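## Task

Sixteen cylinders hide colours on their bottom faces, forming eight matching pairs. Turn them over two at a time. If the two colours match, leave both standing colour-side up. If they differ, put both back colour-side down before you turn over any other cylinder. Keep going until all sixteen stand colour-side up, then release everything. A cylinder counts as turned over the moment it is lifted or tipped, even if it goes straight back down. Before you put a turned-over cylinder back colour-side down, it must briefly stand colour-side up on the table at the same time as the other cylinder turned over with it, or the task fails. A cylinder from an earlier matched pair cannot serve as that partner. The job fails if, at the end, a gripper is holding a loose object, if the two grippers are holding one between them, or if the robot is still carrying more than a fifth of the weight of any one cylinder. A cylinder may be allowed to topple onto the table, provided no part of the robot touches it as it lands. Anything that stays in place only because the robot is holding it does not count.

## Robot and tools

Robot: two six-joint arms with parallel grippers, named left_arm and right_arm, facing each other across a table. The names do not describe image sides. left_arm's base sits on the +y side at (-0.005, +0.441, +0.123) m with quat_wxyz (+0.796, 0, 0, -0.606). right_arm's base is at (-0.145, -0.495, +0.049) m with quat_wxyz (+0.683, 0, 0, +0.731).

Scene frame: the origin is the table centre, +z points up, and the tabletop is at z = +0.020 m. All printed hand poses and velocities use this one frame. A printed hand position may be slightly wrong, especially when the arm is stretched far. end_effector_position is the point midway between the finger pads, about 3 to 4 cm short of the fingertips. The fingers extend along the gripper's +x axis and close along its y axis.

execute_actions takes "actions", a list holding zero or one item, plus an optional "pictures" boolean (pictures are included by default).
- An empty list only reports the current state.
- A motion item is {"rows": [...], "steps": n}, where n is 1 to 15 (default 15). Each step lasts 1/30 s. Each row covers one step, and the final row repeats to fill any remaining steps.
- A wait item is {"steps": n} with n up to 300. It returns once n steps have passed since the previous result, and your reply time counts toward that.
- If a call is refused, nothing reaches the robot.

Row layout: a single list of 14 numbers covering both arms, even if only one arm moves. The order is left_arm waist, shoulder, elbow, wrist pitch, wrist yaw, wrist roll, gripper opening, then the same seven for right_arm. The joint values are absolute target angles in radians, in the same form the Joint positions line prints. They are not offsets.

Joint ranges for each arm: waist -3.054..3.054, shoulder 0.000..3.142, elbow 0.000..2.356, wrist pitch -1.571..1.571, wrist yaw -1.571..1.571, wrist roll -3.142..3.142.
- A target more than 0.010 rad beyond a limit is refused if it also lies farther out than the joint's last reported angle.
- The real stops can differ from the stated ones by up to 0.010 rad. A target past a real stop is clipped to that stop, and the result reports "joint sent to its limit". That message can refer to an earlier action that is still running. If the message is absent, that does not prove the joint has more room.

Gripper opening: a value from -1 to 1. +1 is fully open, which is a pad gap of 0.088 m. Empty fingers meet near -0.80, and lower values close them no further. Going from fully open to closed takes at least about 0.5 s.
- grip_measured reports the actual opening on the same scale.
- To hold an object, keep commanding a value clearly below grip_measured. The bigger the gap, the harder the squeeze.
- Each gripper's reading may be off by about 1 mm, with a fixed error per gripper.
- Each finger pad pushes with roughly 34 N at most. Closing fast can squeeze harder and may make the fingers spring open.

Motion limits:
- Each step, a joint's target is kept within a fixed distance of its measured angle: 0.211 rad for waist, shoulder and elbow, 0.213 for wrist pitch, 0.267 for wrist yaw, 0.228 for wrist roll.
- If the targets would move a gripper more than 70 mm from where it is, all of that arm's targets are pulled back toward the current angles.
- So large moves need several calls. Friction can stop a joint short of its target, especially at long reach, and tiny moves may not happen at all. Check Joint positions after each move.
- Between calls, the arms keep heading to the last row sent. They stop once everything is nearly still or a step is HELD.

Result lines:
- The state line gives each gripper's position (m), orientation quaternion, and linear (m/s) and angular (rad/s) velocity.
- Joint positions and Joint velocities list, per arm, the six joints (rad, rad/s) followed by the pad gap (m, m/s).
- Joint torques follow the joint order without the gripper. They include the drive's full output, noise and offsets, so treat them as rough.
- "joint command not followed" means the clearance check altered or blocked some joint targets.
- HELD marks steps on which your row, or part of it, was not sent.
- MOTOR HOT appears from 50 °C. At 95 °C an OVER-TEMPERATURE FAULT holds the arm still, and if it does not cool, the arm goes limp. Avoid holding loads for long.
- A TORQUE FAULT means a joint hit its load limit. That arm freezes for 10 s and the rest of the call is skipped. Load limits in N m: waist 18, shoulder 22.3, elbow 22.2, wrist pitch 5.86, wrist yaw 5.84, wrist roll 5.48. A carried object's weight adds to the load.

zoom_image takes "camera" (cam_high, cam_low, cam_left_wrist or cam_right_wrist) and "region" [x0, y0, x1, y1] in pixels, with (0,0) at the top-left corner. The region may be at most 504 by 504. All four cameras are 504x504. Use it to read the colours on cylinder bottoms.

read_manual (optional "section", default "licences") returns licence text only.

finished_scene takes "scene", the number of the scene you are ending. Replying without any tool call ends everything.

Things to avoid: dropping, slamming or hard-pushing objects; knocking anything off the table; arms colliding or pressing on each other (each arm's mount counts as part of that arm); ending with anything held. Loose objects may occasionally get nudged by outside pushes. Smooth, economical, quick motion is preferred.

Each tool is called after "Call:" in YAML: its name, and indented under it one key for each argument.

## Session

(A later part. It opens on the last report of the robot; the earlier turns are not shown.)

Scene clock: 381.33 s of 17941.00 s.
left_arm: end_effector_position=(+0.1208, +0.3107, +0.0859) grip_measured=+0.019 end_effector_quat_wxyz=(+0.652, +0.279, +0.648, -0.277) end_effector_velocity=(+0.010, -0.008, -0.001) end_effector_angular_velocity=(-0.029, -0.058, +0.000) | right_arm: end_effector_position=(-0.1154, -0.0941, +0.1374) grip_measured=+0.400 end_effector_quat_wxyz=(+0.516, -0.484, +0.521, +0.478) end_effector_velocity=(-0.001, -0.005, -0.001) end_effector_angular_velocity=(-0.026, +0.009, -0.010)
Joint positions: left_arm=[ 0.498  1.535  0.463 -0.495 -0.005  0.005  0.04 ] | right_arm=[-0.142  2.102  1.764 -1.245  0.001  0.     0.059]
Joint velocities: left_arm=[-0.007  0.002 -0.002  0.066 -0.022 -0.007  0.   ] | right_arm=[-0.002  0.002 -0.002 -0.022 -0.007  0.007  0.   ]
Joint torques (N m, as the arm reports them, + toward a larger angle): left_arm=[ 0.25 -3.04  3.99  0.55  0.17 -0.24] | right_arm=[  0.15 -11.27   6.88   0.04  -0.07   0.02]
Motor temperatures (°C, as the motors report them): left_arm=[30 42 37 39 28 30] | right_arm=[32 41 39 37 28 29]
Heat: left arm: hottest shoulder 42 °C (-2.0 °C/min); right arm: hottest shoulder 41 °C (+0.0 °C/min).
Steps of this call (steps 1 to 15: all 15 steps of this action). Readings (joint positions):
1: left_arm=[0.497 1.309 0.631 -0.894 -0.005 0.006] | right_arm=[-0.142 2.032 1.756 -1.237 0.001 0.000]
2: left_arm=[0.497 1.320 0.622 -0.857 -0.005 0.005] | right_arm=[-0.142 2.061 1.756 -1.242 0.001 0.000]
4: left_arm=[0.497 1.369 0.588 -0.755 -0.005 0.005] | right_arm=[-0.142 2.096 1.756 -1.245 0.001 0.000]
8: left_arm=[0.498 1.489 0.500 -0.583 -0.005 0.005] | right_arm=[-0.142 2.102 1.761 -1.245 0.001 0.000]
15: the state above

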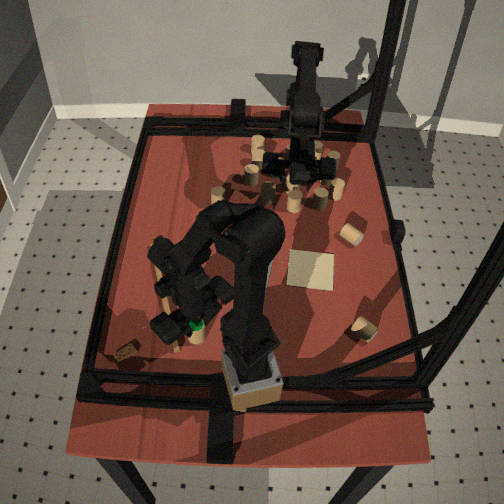

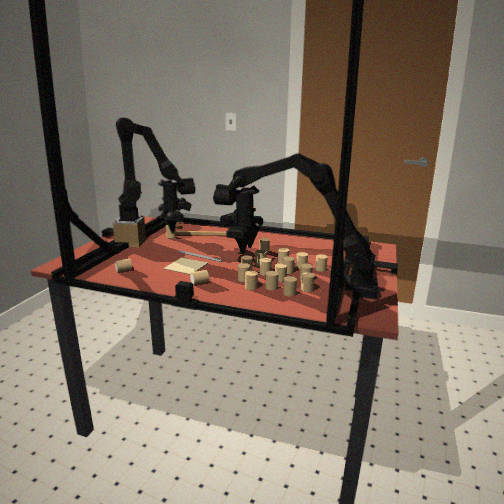

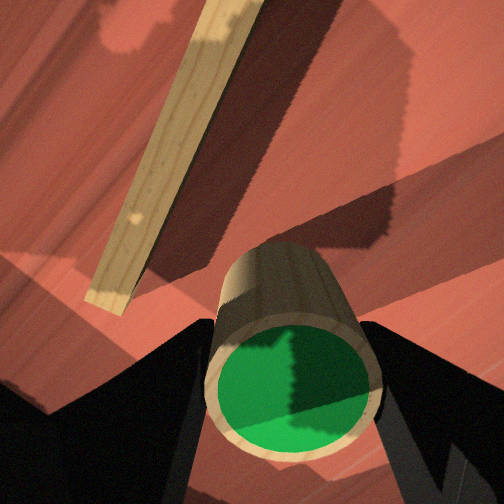

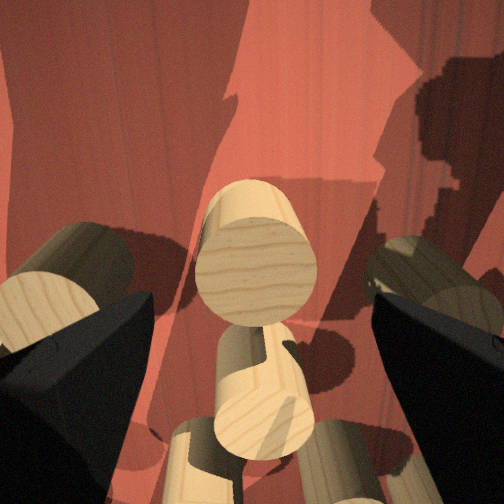

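Call:
execute_actions:
  actions:
    - {"rows":[[0.5,1.55,0.452,-0.48,0,0,-0.4,-0.14,2.11,1.72,-1.18,0,0,0.4],[0.5,1.55,0.452,-0.48,0,0,-0.4,-0.14,2.12,1.68,-1.13,0,0,0.4],[0.5,1.55,0.452,-0.48,0,0,-0.4,-0.14,2.13,1.64,-1.08,0,0,0.4],[0.5,1.55,0.452,-0.48,0,0,-0.4,-0.14,2.135,1.615,-1.045,0,0,0.4],[0.5,1.55,0.452,-0.48,0,0,-0.4,-0.14,2.14,1.603,-1.03,0,0,0.4],[0.5,1.54,0.46,-0.49,0,0,0.4,-0.14,2.14,1.603,-1.03,0,0,0.4]],"steps":13}
  pictures: false

Call:
execute_actions:
  actions:
    - {"rows":[[0.5,1.48,0.5,-0.59,0,0,0.4,-0.14,2.14,1.603,-1.03,0,0,-0.4],[0.5,1.48,0.5,-0.59,0,0,0.4,-0.14,2.14,1.603,-1.03,0,0,-0.4],[0.5,1.41,0.55,-0.71,0,0,0.4,-0.14,2.14,1.603,-1.03,0,0,-0.4],[0.5,1.41,0.55,-0.71,0,0,0.4,-0.14,2.14,1.603,-1.03,0,0,-0.4],[0.5,1.3,0.64,-0.85,0,0,0.4,-0.14,2.14,1.603,-1.03,0,0,-0.4]],"steps":9}
  pictures: false

Call:
execute_actions:
  actions:
    - {"rows":[[-0.43,1.2,0.6,0.96,0,1.571,0.7,-0.14,2.12,1.68,-1.13,0,0,-0.4],[-0.43,1.2,0.6,0.96,0,1.571,0.7,-0.14,2.12,1.68,-1.13,0,0,-0.4],[-0.43,1.2,0.6,0.96,0,1.571,0.7,-0.14,2.09,1.77,-1.245,0,0,-0.4],[-0.43,1.2,0.6,0.96,0,1.571,0.7,-0.14,2.09,1.77,-1.245,0,0,-0.4],[-0.43,1.2,0.6,0.96,0,1.571,0.7,-0.14,2.04,1.81,-1.32,0,0,-0.4],[-0.43,1.2,0.6,0.96,0,1.571,0.7,-0.14,2.04,1.81,-1.32,0,0,-0.4],[-0.43,1.2,0.6,0.96,0,1.571,0.7,-0.14,1.95,1.78,-1.3,0,0,-0.4],[-0.43,1.2,0.6,0.96,0,1.571,0.7,-0.14,1.95,1.78,-1.3,0,0,-0.4],[-0.43,1.2,0.5,0.96,0,1.571,0.7,-0.216,1.15,0.9,0.3,0,0,-0.4]],"steps":15}
  pictures: false

Call:
execute_actions:
  actions:
    - {"rows":[[-0.43,1.3,0.34,0.96,0,1.571,0.7,-0.216,1.27,0.7,0.64,0,0,-0.4]],"steps":15}
  pictures: false

Call:
execute_actions:
  actions:
    - {"rows":[[-0.43,1.42,0.41,1.0,0,1.571,0.7,-0.216,1.39,0.75,0.633,0,0,-0.4]],"steps":10}
  pictures: false

Call:
execute_actions:
  actions:
    - {"rows":[[-0.43,1.51,0.48,1.03,0,1.571,0.7,-0.216,1.39,0.75,0.633,0,0,-0.4],[-0.43,1.51,0.48,1.03,0,1.571,0.7,-0.216,1.39,0.75,0.633,0,0,-0.4],[-0.43,1.57,0.54,1.03,0,1.571,0.7,-0.216,1.39,0.75,0.633,0,0,-0.4],[-0.43,1.57,0.54,1.03,0,1.571,0.7,-0.216,1.39,0.75,0.633,0,0,-0.4],[-0.43,1.63,0.605,1.025,0,1.571,0.7,-0.216,1.39,0.75,0.633,0,0,-0.4],[-0.43,1.63,0.605,1.025,0,1.571,0.7,-0.216,1.39,0.75,0.633,0,0,-0.4],[-0.43,1.695,0.674,1.021,0,1.571,0.7,-0.216,1.39,0.75,0.633,0,0,-0.4],[-0.43,1.695,0.674,1.021,0,1.571,0.7,-0.216,1.39,0.75,0.633,0,0,-0.4],[-0.43,1.76,0.748,1.015,0,1.571,0.7,-0.216,1.39,0.75,0.633,0,0,-0.4]],"steps":14}
  pictures: false

Call:
execute_actions:
  actions:
    - {"rows":[[-0.43,1.76,0.748,1.015,0,1.571,-0.4,-0.216,1.39,0.75,0.633,0,0,-0.4]],"steps":10}
  pictures: false

Call:
execute_actions:
  actions:
    - {"rows":[[-0.43,1.76,0.748,1.015,0,1.571,-0.4,-0.216,1.39,0.75,0.633,0,0,0.7],[-0.43,1.76,0.748,1.015,0,1.571,-0.4,-0.216,1.39,0.75,0.633,0,0,0.7],[-0.43,1.76,0.748,1.015,0,1.571,-0.4,-0.216,1.39,0.75,0.633,0,0,0.7],[-0.43,1.76,0.748,1.015,0,1.571,-0.4,-0.216,1.39,0.75,0.633,0,0,0.7],[-0.43,1.76,0.748,1.015,0,1.571,-0.4,-0.216,1.39,0.75,0.633,0,0,0.7],[-0.43,1.76,0.748,1.015,0,1.571,-0.4,-0.216,1.39,0.75,0.633,0,0,0.7],[-0.43,1.6,0.57,1.03,0,1.571,-0.4,-0.216,1.39,0.75,0.633,0,0,0.7],[-0.43,1.6,0.57,1.03,0,1.571,-0.4,-0.216,1.39,0.75,0.633,0,0,0.7],[-0.43,1.51,0.48,1.03,0,1.571,-0.4,-0.216,1.27,0.63,0.64,0,0,0.7],[-0.43,1.42,0.41,1.0,0,1.571,-0.4,-0.216,1.27,0.63,0.64,0,0,0.7]],"steps":13}
  pictures: false

Call:
execute_actions:
  actions:
    - {"rows":[[0.1,1.3,0.64,-0.91,0,0,-0.4,-0.145,1.15,0.95,-1.27,0,0,0.4]],"steps":15}
  pictures: false

Call:
execute_actions:
  actions:
    - {"steps":8}
  pictures: false

Call:
execute_actions:
  actions:
    - {"rows":[[0.1,1.3,0.64,-0.91,0,0,-0.4,-0.145,1.87,1.445,-1.147,0,0,0.4]],"steps":11}
  pictures: false

Call:
execute_actions:
  actions:
    - {"rows":[[0.1,1.34,0.61,-0.84,0,0,-0.4,-0.145,1.87,1.445,-1.147,0,0,0.4],[0.1,1.375,0.58,-0.775,0,0,-0.4,-0.145,1.87,1.445,-1.147,0,0,0.4],[0.1,1.41,0.55,-0.71,0,0,-0.4,-0.145,1.87,1.445,-1.147,0,0,0.4],[0.1,1.445,0.525,-0.65,0,0,-0.4,-0.145,1.87,1.445,-1.147,0,0,0.4],[0.1,1.48,0.5,-0.59,0,0,-0.4,-0.145,1.87,1.445,-1.147,0,0,0.4],[0.1,1.505,0.482,-0.548,0,0,-0.4,-0.145,1.87,1.445,-1.147,0,0,0.4],[0.1,1.525,0.47,-0.516,0,0,-0.4,-0.145,1.87,1.445,-1.147,0,0,0.4],[0.1,1.525,0.47,-0.516,0,0,-0.4,-0.145,1.87,1.445,-1.147,0,0,0.4],[0.1,1.541,0.4585,-0.4885,0,0,-0.4,-0.145,1.87,1.445,-1.147,0,0,0.4],[0.1,1.541,0.4585,-0.4885,0,0,-0.4,-0.145,1.87,1.445,-1.147,0,0,0.4],[0.1,1.555,0.45,-0.475,0,0,-0.4,-0.145,1.87,1.445,-1.147,0,0,0.4]],"steps":15}
  pictures: false

Call:
execute_actions:
  actions:
    - {"rows":[[0.1,1.545,0.456,-0.485,0,0,0.35,-0.145,1.87,1.445,-1.147,0,0,0.4]],"steps":8}

Scene clock: 403.83 s of 17941.00 s.
left_arm: end_effector_position=(+0.1192, +0.3123, +0.0833) grip_measured=+0.404 end_effector_quat_wxyz=(+0.649, +0.280, +0.651, -0.275) end_effector_velocity=(+0.003, +0.001, -0.000) end_effector_angular_velocity=(+0.010, -0.021, +0.019) | right_arm: end_effector_position=(-0.1154, -0.0919, +0.0843) grip_measured=+0.400 end_effector_quat_wxyz=(+0.520, -0.480, +0.517, +0.482) end_effector_velocity=(+0.003, +0.013, -0.001) end_effector_angular_velocity=(+0.061, +0.003, +0.000)
Joint positions: left_arm=[ 0.498  1.545  0.457 -0.488 -0.004  0.004  0.059] | right_arm=[-0.142  2.138  1.606 -1.034  0.001  0.     0.059]
Joint velocities: left_arm=[-0.002 -0.002 -0.002  0.007 -0.022 -0.022 -0.011] | right_arm=[-0.007  0.002 -0.002  0.066 -0.007 -0.007 -0.   ]
Joint torques (N m, as the arm reports them, + toward a larger angle): left_arm=[ 0.15 -4.    4.86  0.35  0.16 -0.19] | right_arm=[  0.   -10.35   5.85   0.16  -0.08   0.01]
Motor temperatures (°C, as the motors report them): left_arm=[30 40 36 36 28 30] | right_arm=[32 45 38 36 28 29]
Heat: left arm: hottest shoulder 40 °C (-5.1 °C/min); right arm: hottest shoulder 45 °C (+6.1 °C/min).
Steps of this call (steps 1 to 15: the robot went on to your last target; steps 16 to 662: nothing new was sent; steps 663 to 675: all 13 steps of this action). Readings (joint positions):
663: left_arm=[0.498 1.539 0.461 -0.488 -0.004 0.004] | right_arm=[-0.142 2.100 1.759 -1.232 0.001 0.000]
664: left_arm=[0.498 1.540 0.460 -0.485 -0.004 0.004] | right_arm=[-0.142 2.100 1.745 -1.201 0.001 0.000]
666: left_arm=[0.498 1.543 0.458 -0.484 -0.004 0.004] | right_arm=[-0.142 2.101 1.697 -1.122 0.001 0.000]
670: left_arm=[0.498 1.545 0.457 -0.485 -0.004 0.004] | right_arm=[-0.142 2.128 1.621 -1.053 0.001 0.000]
675: the state above

Scene clock: 404.13 s of 17941.00 s.
left_arm: end_effector_position=(+0.1320, +0.2991, +0.1555) grip_measured=+0.399 end_effector_quat_wxyz=(+0.675, +0.268, +0.625, -0.286) end_effector_velocity=(+0.037, -0.037, +0.146) end_effector_angular_velocity=(-0.208, -0.210, +0.005) | right_arm: end_effector_position=(-0.1155, -0.0914, +0.0843) grip_measured=+0.003 end_effector_quat_wxyz=(+0.520, -0.479, +0.516, +0.483) end_effector_velocity=(-0.000, -0.002, +0.000) end_effector_angular_velocity=(-0.007, +0.008, -0.010)
Joint positions: left_arm=[ 0.498  1.316  0.628 -0.808 -0.004  0.004  0.059] | right_arm=[-0.142  2.138  1.606 -1.031  0.     0.     0.039]
Joint velocities: left_arm=[-0.002 -0.359  0.369 -0.432 -0.007 -0.007  0.   ] | right_arm=[-0.002 -0.002 -0.002 -0.007 -0.007  0.007 -0.   ]
Joint torques (N m, as the arm reports them, + toward a larger angle): left_arm=[ 0.16 -2.36  4.12 -0.15  0.18 -0.19] | right_arm=[  0.12 -10.33   5.75   0.2   -0.04   0.01]
Motor temperatures (°C, as the motors report them): left_arm=[30 40 36 36 28 30] | right_arm=[32 45 38 36 28 29]
Heat: left arm: hottest shoulder 40 °C (-5.1 °C/min); right arm: hottest shoulder 45 °C (+6.1 °C/min).
Steps of this call (steps 1 to 9: all 9 steps of this action). Readings (joint positions):
1: left_arm=[0.498 1.536 0.464 -0.511 -0.004 0.004] | right_arm=[-0.142 2.138 1.606 -1.032 0.001 0.000]
2: left_arm=[0.498 1.522 0.471 -0.545 -0.004 0.004] | right_arm=[-0.142 2.138 1.606 -1.032 0.001 0.000]
4: left_arm=[0.498 1.472 0.503 -0.634 -0.004 0.004] | right_arm=[-0.142 2.138 1.606 -1.032 0.001 0.000]
8: left_arm=[0.498 1.332 0.613 -0.794 -0.004 0.004] | right_arm=[-0.142 2.138 1.606 -1.031 0.000 0.000]
9: the state above

Scene clock: 404.63 s of 17941.00 s.
left_arm: end_effector_position=(-0.0466, +0.1044, +0.2494) grip_measured=+0.699 end_effector_quat_wxyz=(+0.457, +0.488, -0.202, -0.716) end_effector_velocity=(-0.281, -0.176, +0.347) end_effector_angular_velocity=(-2.152, -1.562, -1.838) | right_arm: end_effector_position=(-0.0864, -0.1125, +0.2234) grip_measured=+0.004 end_effector_quat_wxyz=(+0.654, -0.331, +0.385, +0.560) end_effector_velocity=(-0.001, -0.117, +0.220) end_effector_angular_velocity=(+1.963, -0.299, -0.036)
Joint positions: left_arm=[-0.39   1.204  0.505  0.16   0.004  1.032  0.073] | right_arm=[-0.221  1.606  1.357 -0.816  0.001  0.001  0.039]
Joint velocities: left_arm=[-0.764 -0.002 -0.076  2.015 -0.007  2.103  0.   ] | right_arm=[-0.046 -1.873 -1.902  2.015 -0.007 -0.007 -0.   ]
Joint torques (N m, as the arm reports them, + toward a larger angle): left_arm=[ 1.41 -4.06  7.37  2.36 -0.07  0.09] | right_arm=[ 0.72 -9.28  5.73  0.9  -0.08  0.01]
Motor temperatures (°C, as the motors report them): left_arm=[30 40 36 36 28 30] | right_arm=[32 45 38 36 28 29]
Heat: left arm: hottest shoulder 40 °C (-5.0 °C/min); right arm: hottest shoulder 45 °C (+6.0 °C/min).
Steps of this call (steps 1 to 15: all 15 steps of this action). Readings (joint positions):
1: left_arm=[0.471 1.292 0.627 -0.775 -0.015 0.053] | right_arm=[-0.142 2.138 1.616 -1.051 0.000 0.000]
2: left_arm=[0.407 1.266 0.612 -0.701 -0.013 0.125] | right_arm=[-0.142 2.138 1.629 -1.082 0.000 0.000]
4: left_arm=[0.276 1.231 0.607 -0.568 -0.007 0.264] | right_arm=[-0.142 2.137 1.687 -1.172 0.000 0.000]
8: left_arm=[0.016 1.211 0.607 -0.299 -0.007 0.543] | right_arm=[-0.142 2.048 1.761 -1.274 0.000 0.000]
15: the state above

Scene clock: 405.13 s of 17941.00 s.
left_arm: end_effector_position=(-0.0619, +0.0878, +0.3104) grip_measured=+0.700 end_effector_quat_wxyz=(+0.455, +0.462, -0.531, -0.545) end_effector_velocity=(+0.002, -0.000, +0.033) end_effector_angular_velocity=(-0.158, -0.012, +0.019) | right_arm: end_effector_position=(-0.0884, -0.1196, +0.2267) grip_measured=+0.004 end_effector_quat_wxyz=(+0.741, -0.141, +0.164, +0.636) end_effector_velocity=(+0.033, +0.194, +0.423) end_effector_angular_velocity=(+2.116, -0.330, -0.011)
Joint positions: left_arm=[-0.427  1.3    0.34   0.939  0.002  1.562  0.073] | right_arm=[-0.218  1.284  0.692  0.157  0.001  0.     0.039]
Joint velocities: left_arm=[-0.002 -0.002 -0.002  0.154 -0.022  0.037 -0.   ] | right_arm=[-0.007  0.002 -0.002  2.147  0.007 -0.007  0.   ]
Joint torques (N m, as the arm reports them, + toward a larger angle): left_arm=[-0.24 -3.6   6.45  2.27 -0.02  0.1 ] | right_arm=[ 0.11 -6.83  8.58  1.62 -0.08  0.01]
Motor temperatures (°C, as the motors report them): left_arm=[30 40 36 36 28 30] | right_arm=[32 45 38 36 28 29]
Heat: left arm: hottest shoulder 40 °C (-5.1 °C/min); right arm: hottest shoulder 45 °C (+5.1 °C/min).
Steps of this call (steps 1 to 15: all 15 steps of this action). Readings (joint positions):
1: left_arm=[-0.408 1.217 0.480 0.252 0.004 1.101] | right_arm=[-0.221 1.543 1.294 -0.749 0.001 0.000]
2: left_arm=[-0.417 1.229 0.453 0.328 0.003 1.171] | right_arm=[-0.220 1.480 1.231 -0.682 0.001 0.000]
4: left_arm=[-0.424 1.268 0.390 0.437 0.002 1.311] | right_arm=[-0.219 1.364 1.107 -0.552 0.001 0.000]
8: left_arm=[-0.427 1.305 0.335 0.686 0.002 1.512] | right_arm=[-0.218 1.270 0.885 -0.276 0.001 0.000]
15: the state above

Scene clock: 405.47 s of 17941.00 s.
left_arm: end_effector_position=(-0.0652, +0.0679, +0.3080) grip_measured=+0.700 end_effector_quat_wxyz=(+0.455, +0.461, -0.533, -0.543) end_effector_velocity=(-0.001, -0.004, +0.009) end_effector_angular_velocity=(-0.030, +0.012, -0.005) | right_arm: end_effector_position=(-0.0823, -0.0798, +0.3087) grip_measured=+0.003 end_effector_quat_wxyz=(+0.759, -0.008, +0.009, +0.651) end_effector_velocity=(+0.002, +0.001, +0.045) end_effector_angular_velocity=(+0.199, -0.038, -0.010)
Joint positions: left_arm=[-0.428  1.413  0.401  0.997  0.002  1.566  0.073] | right_arm=[-0.218  1.378  0.741  0.613  0.001  0.     0.039]
Joint velocities: left_arm=[ 0.002  0.007  0.017  0.022  0.007 -0.007 -0.   ] | right_arm=[-0.002 -0.002  0.002  0.198  0.007 -0.007 -0.   ]
Joint torques (N m, as the arm reports them, + toward a larger angle): left_arm=[-0.25 -3.62  7.43  2.17 -0.03  0.1 ] | right_arm=[ 0.08 -4.71  8.42  1.59 -0.07  0.02]
Motor temperatures (°C, as the motors report them): left_arm=[30 40 36 36 28 30] | right_arm=[32 45 38 36 28 29]
Heat: left arm: hottest shoulder 40 °C (-5.0 °C/min); right arm: hottest shoulder 45 °C (+5.0 °C/min).
Steps of this call (steps 1 to 10: all 10 steps of this action). Readings (joint positions):
1: left_arm=[-0.427 1.318 0.348 0.956 0.002 1.563] | right_arm=[-0.218 1.295 0.700 0.225 0.001 0.000]
2: left_arm=[-0.428 1.346 0.365 0.974 0.002 1.564] | right_arm=[-0.218 1.315 0.716 0.294 0.001 0.000]
4: left_arm=[-0.428 1.391 0.392 0.984 0.002 1.565] | right_arm=[-0.218 1.355 0.737 0.426 0.001 0.000]
8: left_arm=[-0.428 1.412 0.399 0.994 0.002 1.566] | right_arm=[-0.218 1.378 0.740 0.590 0.001 0.000]
10: the state above

Scene clock: 405.93 s of 17941.00 s.
left_arm: end_effector_position=(-0.0789, -0.0181, +0.3102) grip_measured=+0.700 end_effector_quat_wxyz=(+0.460, +0.457, -0.537, -0.540) end_effector_velocity=(-0.004, -0.027, -0.013) end_effector_angular_velocity=(+0.023, +0.004, +0.005) | right_arm: end_effector_position=(-0.0822, -0.0793, +0.3111) grip_measured=+0.003 end_effector_quat_wxyz=(+0.759, -0.003, +0.004, +0.651) end_effector_velocity=(-0.002, +0.000, +0.000) end_effector_angular_velocity=(-0.001, +0.008, +0.010)
Joint positions: left_arm=[-0.428  1.747  0.731  1.016  0.002  1.566  0.073] | right_arm=[-0.218  1.381  0.741  0.629  0.001  0.     0.039]
Joint velocities: left_arm=[-0.002  0.115  0.1   -0.007 -0.007 -0.007 -0.   ] | right_arm=[ 0.002 -0.002  0.002 -0.007 -0.007  0.007 -0.   ]
Joint torques (N m, as the arm reports them, + toward a larger angle): left_arm=[-0.18 -6.11  7.37  1.98 -0.03  0.09] | right_arm=[ 0.11 -5.03  8.31  1.66 -0.07  0.01]
Motor temperatures (°C, as the motors report them): left_arm=[30 40 36 36 28 30] | right_arm=[32 45 38 36 28 29]
Heat: left arm: hottest shoulder 40 °C (-5.1 °C/min); right arm: hottest shoulder 45 °C (+5.1 °C/min).
Steps of this call (steps 1 to 14: all 14 steps of this action). Readings (joint positions):
1: left_arm=[-0.428 1.427 0.411 1.004 0.002 1.566] | right_arm=[-0.218 1.378 0.741 0.618 0.001 0.000]
2: left_arm=[-0.428 1.451 0.430 1.014 0.002 1.566] | right_arm=[-0.218 1.378 0.741 0.621 0.001 0.000]
4: left_arm=[-0.428 1.512 0.486 1.021 0.002 1.566] | right_arm=[-0.218 1.380 0.741 0.625 0.001 0.000]
8: left_arm=[-0.428 1.633 0.609 1.022 0.002 1.566] | right_arm=[-0.218 1.381 0.741 0.628 0.001 0.000]
14: the state above

Scene clock: 406.27 s of 17941.00 s.
left_arm: end_effector_position=(-0.0792, -0.0200, +0.3104) grip_measured=+0.027 end_effector_quat_wxyz=(+0.460, +0.457, -0.537, -0.539) end_effector_velocity=(+0.000, +0.001, +0.004) end_effector_angular_velocity=(-0.011, +0.009, +0.005) | right_arm: end_effector_position=(-0.0822, -0.0792, +0.3116) grip_measured=+0.003 end_effector_quat_wxyz=(+0.759, -0.003, +0.003, +0.651) end_effector_velocity=(-0.002, -0.000, -0.002) end_effector_angular_velocity=(-0.008, -0.006, +0.010)
Joint positions: left_arm=[-0.428  1.753  0.739  1.015  0.002  1.566  0.04 ] | right_arm=[-0.218  1.381  0.741  0.632  0.001  0.     0.039]
Joint velocities: left_arm=[-0.002 -0.007 -0.002  0.007 -0.007 -0.007  0.   ] | right_arm=[ 0.002 -0.002 -0.002 -0.007 -0.007 -0.007 -0.   ]
Joint torques (N m, as the arm reports them, + toward a larger angle): left_arm=[-0.21 -5.73  7.48  2.05 -0.02  0.08] | right_arm=[ 0.21 -5.01  8.33  1.51 -0.09  0.02]
Motor temperatures (°C, as the motors report them): left_arm=[30 40 36 36 28 30] | right_arm=[32 45 38 36 28 29]
Heat: left arm: hottest shoulder 40 °C (-5.0 °C/min); right arm: hottest shoulder 45 °C (+5.0 °C/min).
Steps of this call (steps 1 to 10: all 10 steps of this action). Readings (joint positions):
1: left_arm=[-0.428 1.749 0.734 1.016 0.002 1.566] | right_arm=[-0.218 1.381 0.741 0.629 0.001 0.000]
2: left_arm=[-0.428 1.751 0.735 1.016 0.002 1.566] | right_arm=[-0.218 1.381 0.741 0.629 0.001 0.000]
4: left_arm=[-0.428 1.752 0.738 1.016 0.002 1.566] | right_arm=[-0.218 1.381 0.741 0.629 0.001 0.000]
8: left_arm=[-0.428 1.752 0.739 1.015 0.002 1.566] | right_arm=[-0.218 1.381 0.741 0.632 0.001 0.000]
10: the state above

Scene clock: 406.70 s of 17941.00 s.
left_arm: end_effector_position=(-0.0671, +0.0562, +0.3092) grip_measured=+0.027 end_effector_quat_wxyz=(+0.456, +0.461, -0.534, -0.542) end_effector_velocity=(+0.020, +0.133, +0.043) end_effector_angular_velocity=(-0.124, +0.042, +0.000) | right_arm: end_effector_position=(-0.0858, -0.1021, +0.3069) grip_measured=+0.695 end_effector_quat_wxyz=(+0.759, -0.001, +0.002, +0.652) end_effector_velocity=(-0.012, -0.049, +0.010) end_effector_angular_velocity=(+0.072, -0.033, +0.025)
Joint positions: left_arm=[-0.428  1.463  0.443  1.008  0.002  1.566  0.04 ] | right_arm=[-0.218  1.291  0.65   0.637  0.001  0.     0.073]
Joint velocities: left_arm=[-0.007 -0.637 -0.457 -0.051 -0.007 -0.022 -0.   ] | right_arm=[ 0.002 -0.212 -0.173  0.037 -0.022 -0.022  0.001]
Joint torques (N m, as the arm reports them, + toward a larger angle): left_arm=[-0.21 -4.03  6.75  1.85 -0.03  0.09] | right_arm=[ 0.17 -5.99  6.69  1.57 -0.05  0.01]
Motor temperatures (°C, as the motors report them): left_arm=[30 40 36 36 28 30] | right_arm=[32 45 38 36 28 29]
Heat: left arm: hottest shoulder 40 °C (-5.0 °C/min); right arm: hottest shoulder 45 °C (+5.0 °C/min).
Steps of this call (steps 1 to 13: all 13 steps of this action). Readings (joint positions):
1: left_arm=[-0.428 1.753 0.739 1.015 0.002 1.566] | right_arm=[-0.218 1.381 0.741 0.632 0.001 0.000]
2: left_arm=[-0.428 1.753 0.739 1.015 0.002 1.566] | right_arm=[-0.218 1.381 0.741 0.632 0.001 0.000]
4: left_arm=[-0.428 1.753 0.739 1.015 0.002 1.566] | right_arm=[-0.218 1.381 0.741 0.632 0.001 0.000]
8: left_arm=[-0.428 1.697 0.669 1.016 0.002 1.566] | right_arm=[-0.218 1.381 0.741 0.632 0.001 0.001]
13: the state above

Scene clock: 407.20 s of 17941.00 s.
left_arm: end_effector_position=(+0.1275, +0.0960, +0.2683) grip_measured=+0.026 end_effector_quat_wxyz=(+0.705, +0.400, +0.021, -0.585) end_effector_velocity=(-0.074, +0.198, -0.368) end_effector_angular_velocity=(+1.151, +2.391, +1.055) | right_arm: end_effector_position=(-0.1167, -0.1375, +0.3080) grip_measured=+0.401 end_effector_quat_wxyz=(+0.716, -0.155, +0.168, +0.660) end_effector_velocity=(-0.017, -0.188, -0.408) end_effector_angular_velocity=(-2.033, +0.153, +0.027)
Joint positions: left_arm=[ 0.097  1.304  0.637  0.147 -0.005  0.669  0.04 ] | right_arm=[-0.148  1.147  0.954 -0.268  0.001  0.     0.059]
Joint velocities: left_arm=[ 0.002 -0.002 -0.002 -1.941 -0.007 -2.103 -0.002] | right_arm=[-0.002  0.037 -0.017 -1.985 -0.022 -0.022 -0.   ]
Joint torques (N m, as the arm reports them, + toward a larger angle): left_arm=[ 0.08 -4.81  7.7   1.84  0.23 -0.26] | right_arm=[ 0.16 -4.44  7.42  1.37 -0.08  0.03]
Motor temperatures (°C, as the motors report them): left_arm=[30 40 36 36 28 30] | right_arm=[32 45 38 36 28 29]
Heat: left arm: hottest shoulder 40 °C (-5.1 °C/min); right arm: hottest shoulder 45 °C (+5.1 °C/min).
Steps of this call (steps 1 to 15: all 15 steps of this action). Readings (joint positions):
1: left_arm=[-0.415 1.439 0.454 0.967 0.013 1.538] | right_arm=[-0.213 1.275 0.668 0.591 0.004 0.000]
2: left_arm=[-0.382 1.421 0.480 0.912 0.015 1.495] | right_arm=[-0.201 1.262 0.697 0.533 0.004 0.000]
4: left_arm=[-0.294 1.384 0.541 0.827 0.012 1.397] | right_arm=[-0.174 1.230 0.780 0.435 0.002 0.000]
8: left_arm=[-0.071 1.315 0.625 0.611 0.007 1.154] | right_arm=[-0.149 1.155 0.935 0.196 0.001 0.000]
15: the state above

Scene clock: 407.47 s of 17941.00 s.
left_arm: end_effector_position=(+0.0985, +0.1718, +0.1874) grip_measured=+0.027 end_effector_quat_wxyz=(+0.695, +0.329, +0.382, -0.512) end_effector_velocity=(-0.133, +0.359, -0.219) end_effector_angular_velocity=(+1.608, +1.426, +1.369) | right_arm: end_effector_position=(-0.1227, -0.2125, +0.2228) grip_measured=+0.400 end_effector_quat_wxyz=(+0.647, -0.322, +0.348, +0.597) end_effector_velocity=(-0.031, -0.352, -0.233) end_effector_angular_velocity=(-1.935, +0.161, +0.028)
Joint positions: left_arm=[ 0.097  1.304  0.637 -0.385 -0.005  0.123  0.04 ] | right_arm=[-0.148  1.148  0.954 -0.795  0.001  0.     0.059]
Joint velocities: left_arm=[ 0.002  0.002 -0.002 -2.015 -0.022 -1.56  -0.   ] | right_arm=[-0.002  0.002  0.002 -1.941 -0.022 -0.022 -0.   ]
Joint torques (N m, as the arm reports them, + toward a larger angle): left_arm=[ 0.21 -4.32  7.23  1.32  0.17 -0.23] | right_arm=[ 0.18 -3.87  6.76  0.81 -0.07  0.  ]
Motor temperatures (°C, as the motors report them): left_arm=[30 40 36 36 28 30] | right_arm=[32 44 38 36 28 29]
Heat: left arm: hottest shoulder 40 °C (-5.0 °C/min); right arm: hottest shoulder 44 °C (+4.0 °C/min).
Steps of this call (steps 1 to 8: the robot went on to your last target). Readings (joint positions):
1: left_arm=[0.097 1.304 0.637 0.081 -0.005 0.599] | right_arm=[-0.148 1.148 0.954 -0.334 0.001 0.000]
2: left_arm=[0.097 1.304 0.637 0.014 -0.005 0.528] | right_arm=[-0.148 1.148 0.954 -0.400 0.001 0.000]
4: left_arm=[0.097 1.304 0.637 -0.122 -0.005 0.389] | right_arm=[-0.148 1.148 0.954 -0.531 0.001 0.000]
8: the state above

Scene clock: 407.83 s of 17941.00 s.
left_arm: end_effector_position=(+0.0606, +0.2706, +0.1583) grip_measured=+0.024 end_effector_quat_wxyz=(+0.586, +0.401, +0.577, -0.403) end_effector_velocity=(-0.019, +0.050, -0.001) end_effector_angular_velocity=(+0.228, +0.080, +0.034) | right_arm: end_effector_position=(-0.1178, -0.1498, +0.1747) grip_measured=+0.400 end_effector_quat_wxyz=(+0.549, -0.451, +0.488, +0.506) end_effector_velocity=(+0.001, +0.036, -0.456) end_effector_angular_velocity=(-1.419, +0.118, +0.025)
Joint positions: left_arm=[ 0.098  1.304  0.635 -0.89  -0.004  0.007  0.04 ] | right_arm=[-0.147  1.761  1.44  -1.134  0.001  0.001  0.059]
Joint velocities: left_arm=[-0.002 -0.002 -0.002 -0.242 -0.007 -0.037 -0.   ] | right_arm=[ 0.002  1.438  0.051 -0.037 -0.007 -0.022 -0.   ]
Joint torques (N m, as the arm reports them, + toward a larger angle): left_arm=[ 0.23 -3.6   6.64  0.29  0.17 -0.26] | right_arm=[ 0.12 -7.42  6.1  -0.2  -0.08  0.  ]
Motor temperatures (°C, as the motors report them): left_arm=[30 40 36 36 28 30] | right_arm=[32 44 38 36 28 29]
Heat: left arm: hottest shoulder 40 °C (-5.1 °C/min); right arm: hottest shoulder 44 °C (+5.1 °C/min).
Steps of this call (steps 1 to 11: all 11 steps of this action). Readings (joint positions):
1: left_arm=[0.098 1.304 0.637 -0.451 -0.005 0.083] | right_arm=[-0.148 1.180 0.986 -0.888 0.001 0.000]
2: left_arm=[0.098 1.304 0.637 -0.516 -0.005 0.057] | right_arm=[-0.148 1.235 1.042 -0.952 0.001 0.000]
4: left_arm=[0.098 1.304 0.637 -0.647 -0.005 0.029] | right_arm=[-0.147 1.365 1.173 -1.048 0.001 0.001]
8: left_arm=[0.098 1.304 0.635 -0.858 -0.004 0.010] | right_arm=[-0.147 1.604 1.392 -1.116 0.001 0.001]
11: the state above

Scene clock: 408.33 s of 17941.00 s.
left_arm: end_effector_position=(+0.0594, +0.2737, +0.0828) grip_measured=+0.024 end_effector_quat_wxyz=(+0.581, +0.404, +0.582, -0.400) end_effector_velocity=(+0.002, -0.003, -0.011) end_effector_angular_velocity=(-0.022, -0.016, -0.010) | right_arm: end_effector_position=(-0.1180, -0.1524, +0.1368) grip_measured=+0.400 end_effector_quat_wxyz=(+0.517, -0.483, +0.523, +0.476) end_effector_velocity=(-0.001, -0.005, +0.000) end_effector_angular_velocity=(-0.021, +0.009, -0.010)
Joint positions: left_arm=[ 0.098  1.547  0.456 -0.485 -0.004  0.005  0.04 ] | right_arm=[-0.147  1.876  1.439 -1.147  0.001  0.001  0.059]
Joint velocities: left_arm=[-0.002  0.042 -0.027  0.095 -0.007  0.007  0.   ] | right_arm=[-0.002 -0.002 -0.002 -0.022 -0.007  0.007 -0.   ]
Joint torques (N m, as the arm reports them, + toward a larger angle): left_arm=[ 0.2  -3.15  3.8   0.62  0.16 -0.22] | right_arm=[ 0.12 -9.48  6.76  0.04 -0.09  0.01]
Motor temperatures (°C, as the motors report them): left_arm=[30 40 36 36 28 30] | right_arm=[32 44 38 36 28 29]
Heat: left arm: hottest shoulder 40 °C (-5.0 °C/min); right arm: hottest shoulder 44 °C (+5.0 °C/min).
Steps of this call (steps 1 to 15: all 15 steps of this action). Readings (joint positions):
1: left_arm=[0.098 1.308 0.632 -0.887 -0.004 0.006] | right_arm=[-0.147 1.804 1.440 -1.138 0.001 0.001]
2: left_arm=[0.098 1.320 0.621 -0.855 -0.004 0.006] | right_arm=[-0.147 1.839 1.438 -1.142 0.001 0.001]
4: left_arm=[0.098 1.369 0.588 -0.755 -0.004 0.006] | right_arm=[-0.147 1.874 1.433 -1.146 0.001 0.001]
8: left_arm=[0.098 1.488 0.500 -0.582 -0.004 0.006] | right_arm=[-0.147 1.876 1.438 -1.147 0.001 0.001]
15: the state above

Scene clock: 408.60 s of 17941.00 s.
left_arm: end_effector_position=(+0.0594, +0.2739, +0.0825) grip_measured=+0.341 end_effector_quat_wxyz=(+0.581, +0.404, +0.583, -0.399) end_effector_velocity=(+0.003, +0.001, -0.001) end_effector_angular_velocity=(+0.006, -0.021, -0.010) | right_arm: end_effector_position=(-0.1180, -0.1524, +0.1369) grip_measured=+0.400 end_effector_quat_wxyz=(+0.517, -0.483, +0.522, +0.476) end_effector_velocity=(-0.003, -0.002, +0.000) end_effector_angular_velocity=(-0.006, +0.023, +0.005)
Joint positions: left_arm=[ 0.098  1.549  0.456 -0.483 -0.005  0.005  0.056] | right_arm=[-0.147  1.876  1.439 -1.147  0.001  0.001  0.059]
Joint velocities: left_arm=[-0.002  0.002 -0.002  0.007 -0.022  0.007 -0.009] | right_arm=[-0.002 -0.002 -0.002 -0.007 -0.022 -0.007 -0.   ]
Joint torques (N m, as the arm reports them, + toward a larger angle): left_arm=[ 0.2  -3.89  4.49  0.36  0.17 -0.24] | right_arm=[ 0.16 -9.36  6.84  0.05 -0.08  0.01]
Motor temperatures (°C, as the motors report them): left_arm=[30 40 36 36 28 30] | right_arm=[32 44 38 36 28 29]
Heat: left arm: hottest shoulder 40 °C (-5.0 °C/min); right arm: hottest shoulder 44 °C (+5.0 °C/min).
Steps of this call (steps 1 to 8: all 8 steps of this action). Readings (joint positions):
1: left_arm=[0.098 1.548 0.456 -0.483 -0.004 0.005] | right_arm=[-0.147 1.876 1.439 -1.147 0.001 0.001]
2: left_arm=[0.098 1.549 0.456 -0.483 -0.004 0.005] | right_arm=[-0.147 1.876 1.439 -1.147 0.001 0.001]
4: left_arm=[0.098 1.549 0.456 -0.483 -0.005 0.005] | right_arm=[-0.147 1.876 1.439 -1.147 0.001 0.001]
8: the state above

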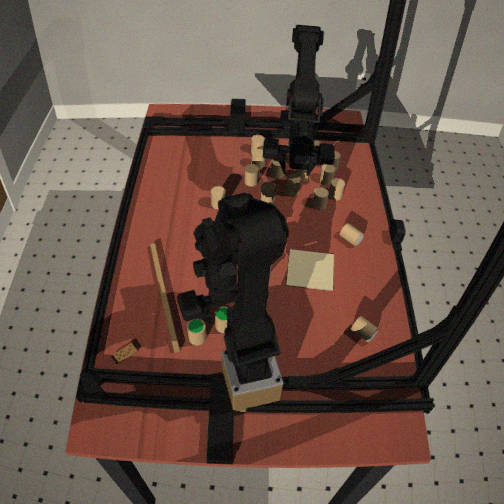

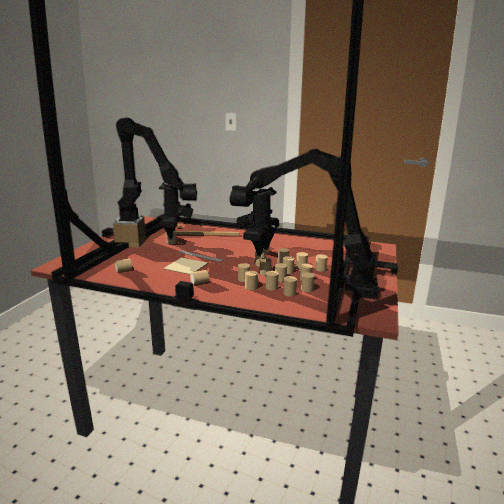

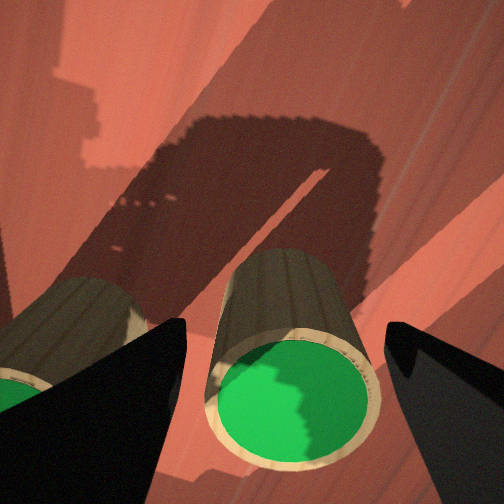

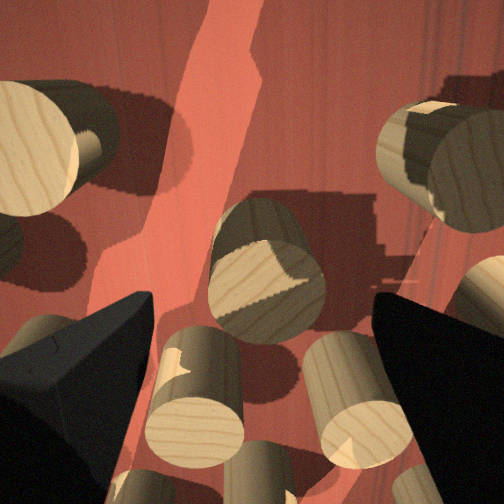

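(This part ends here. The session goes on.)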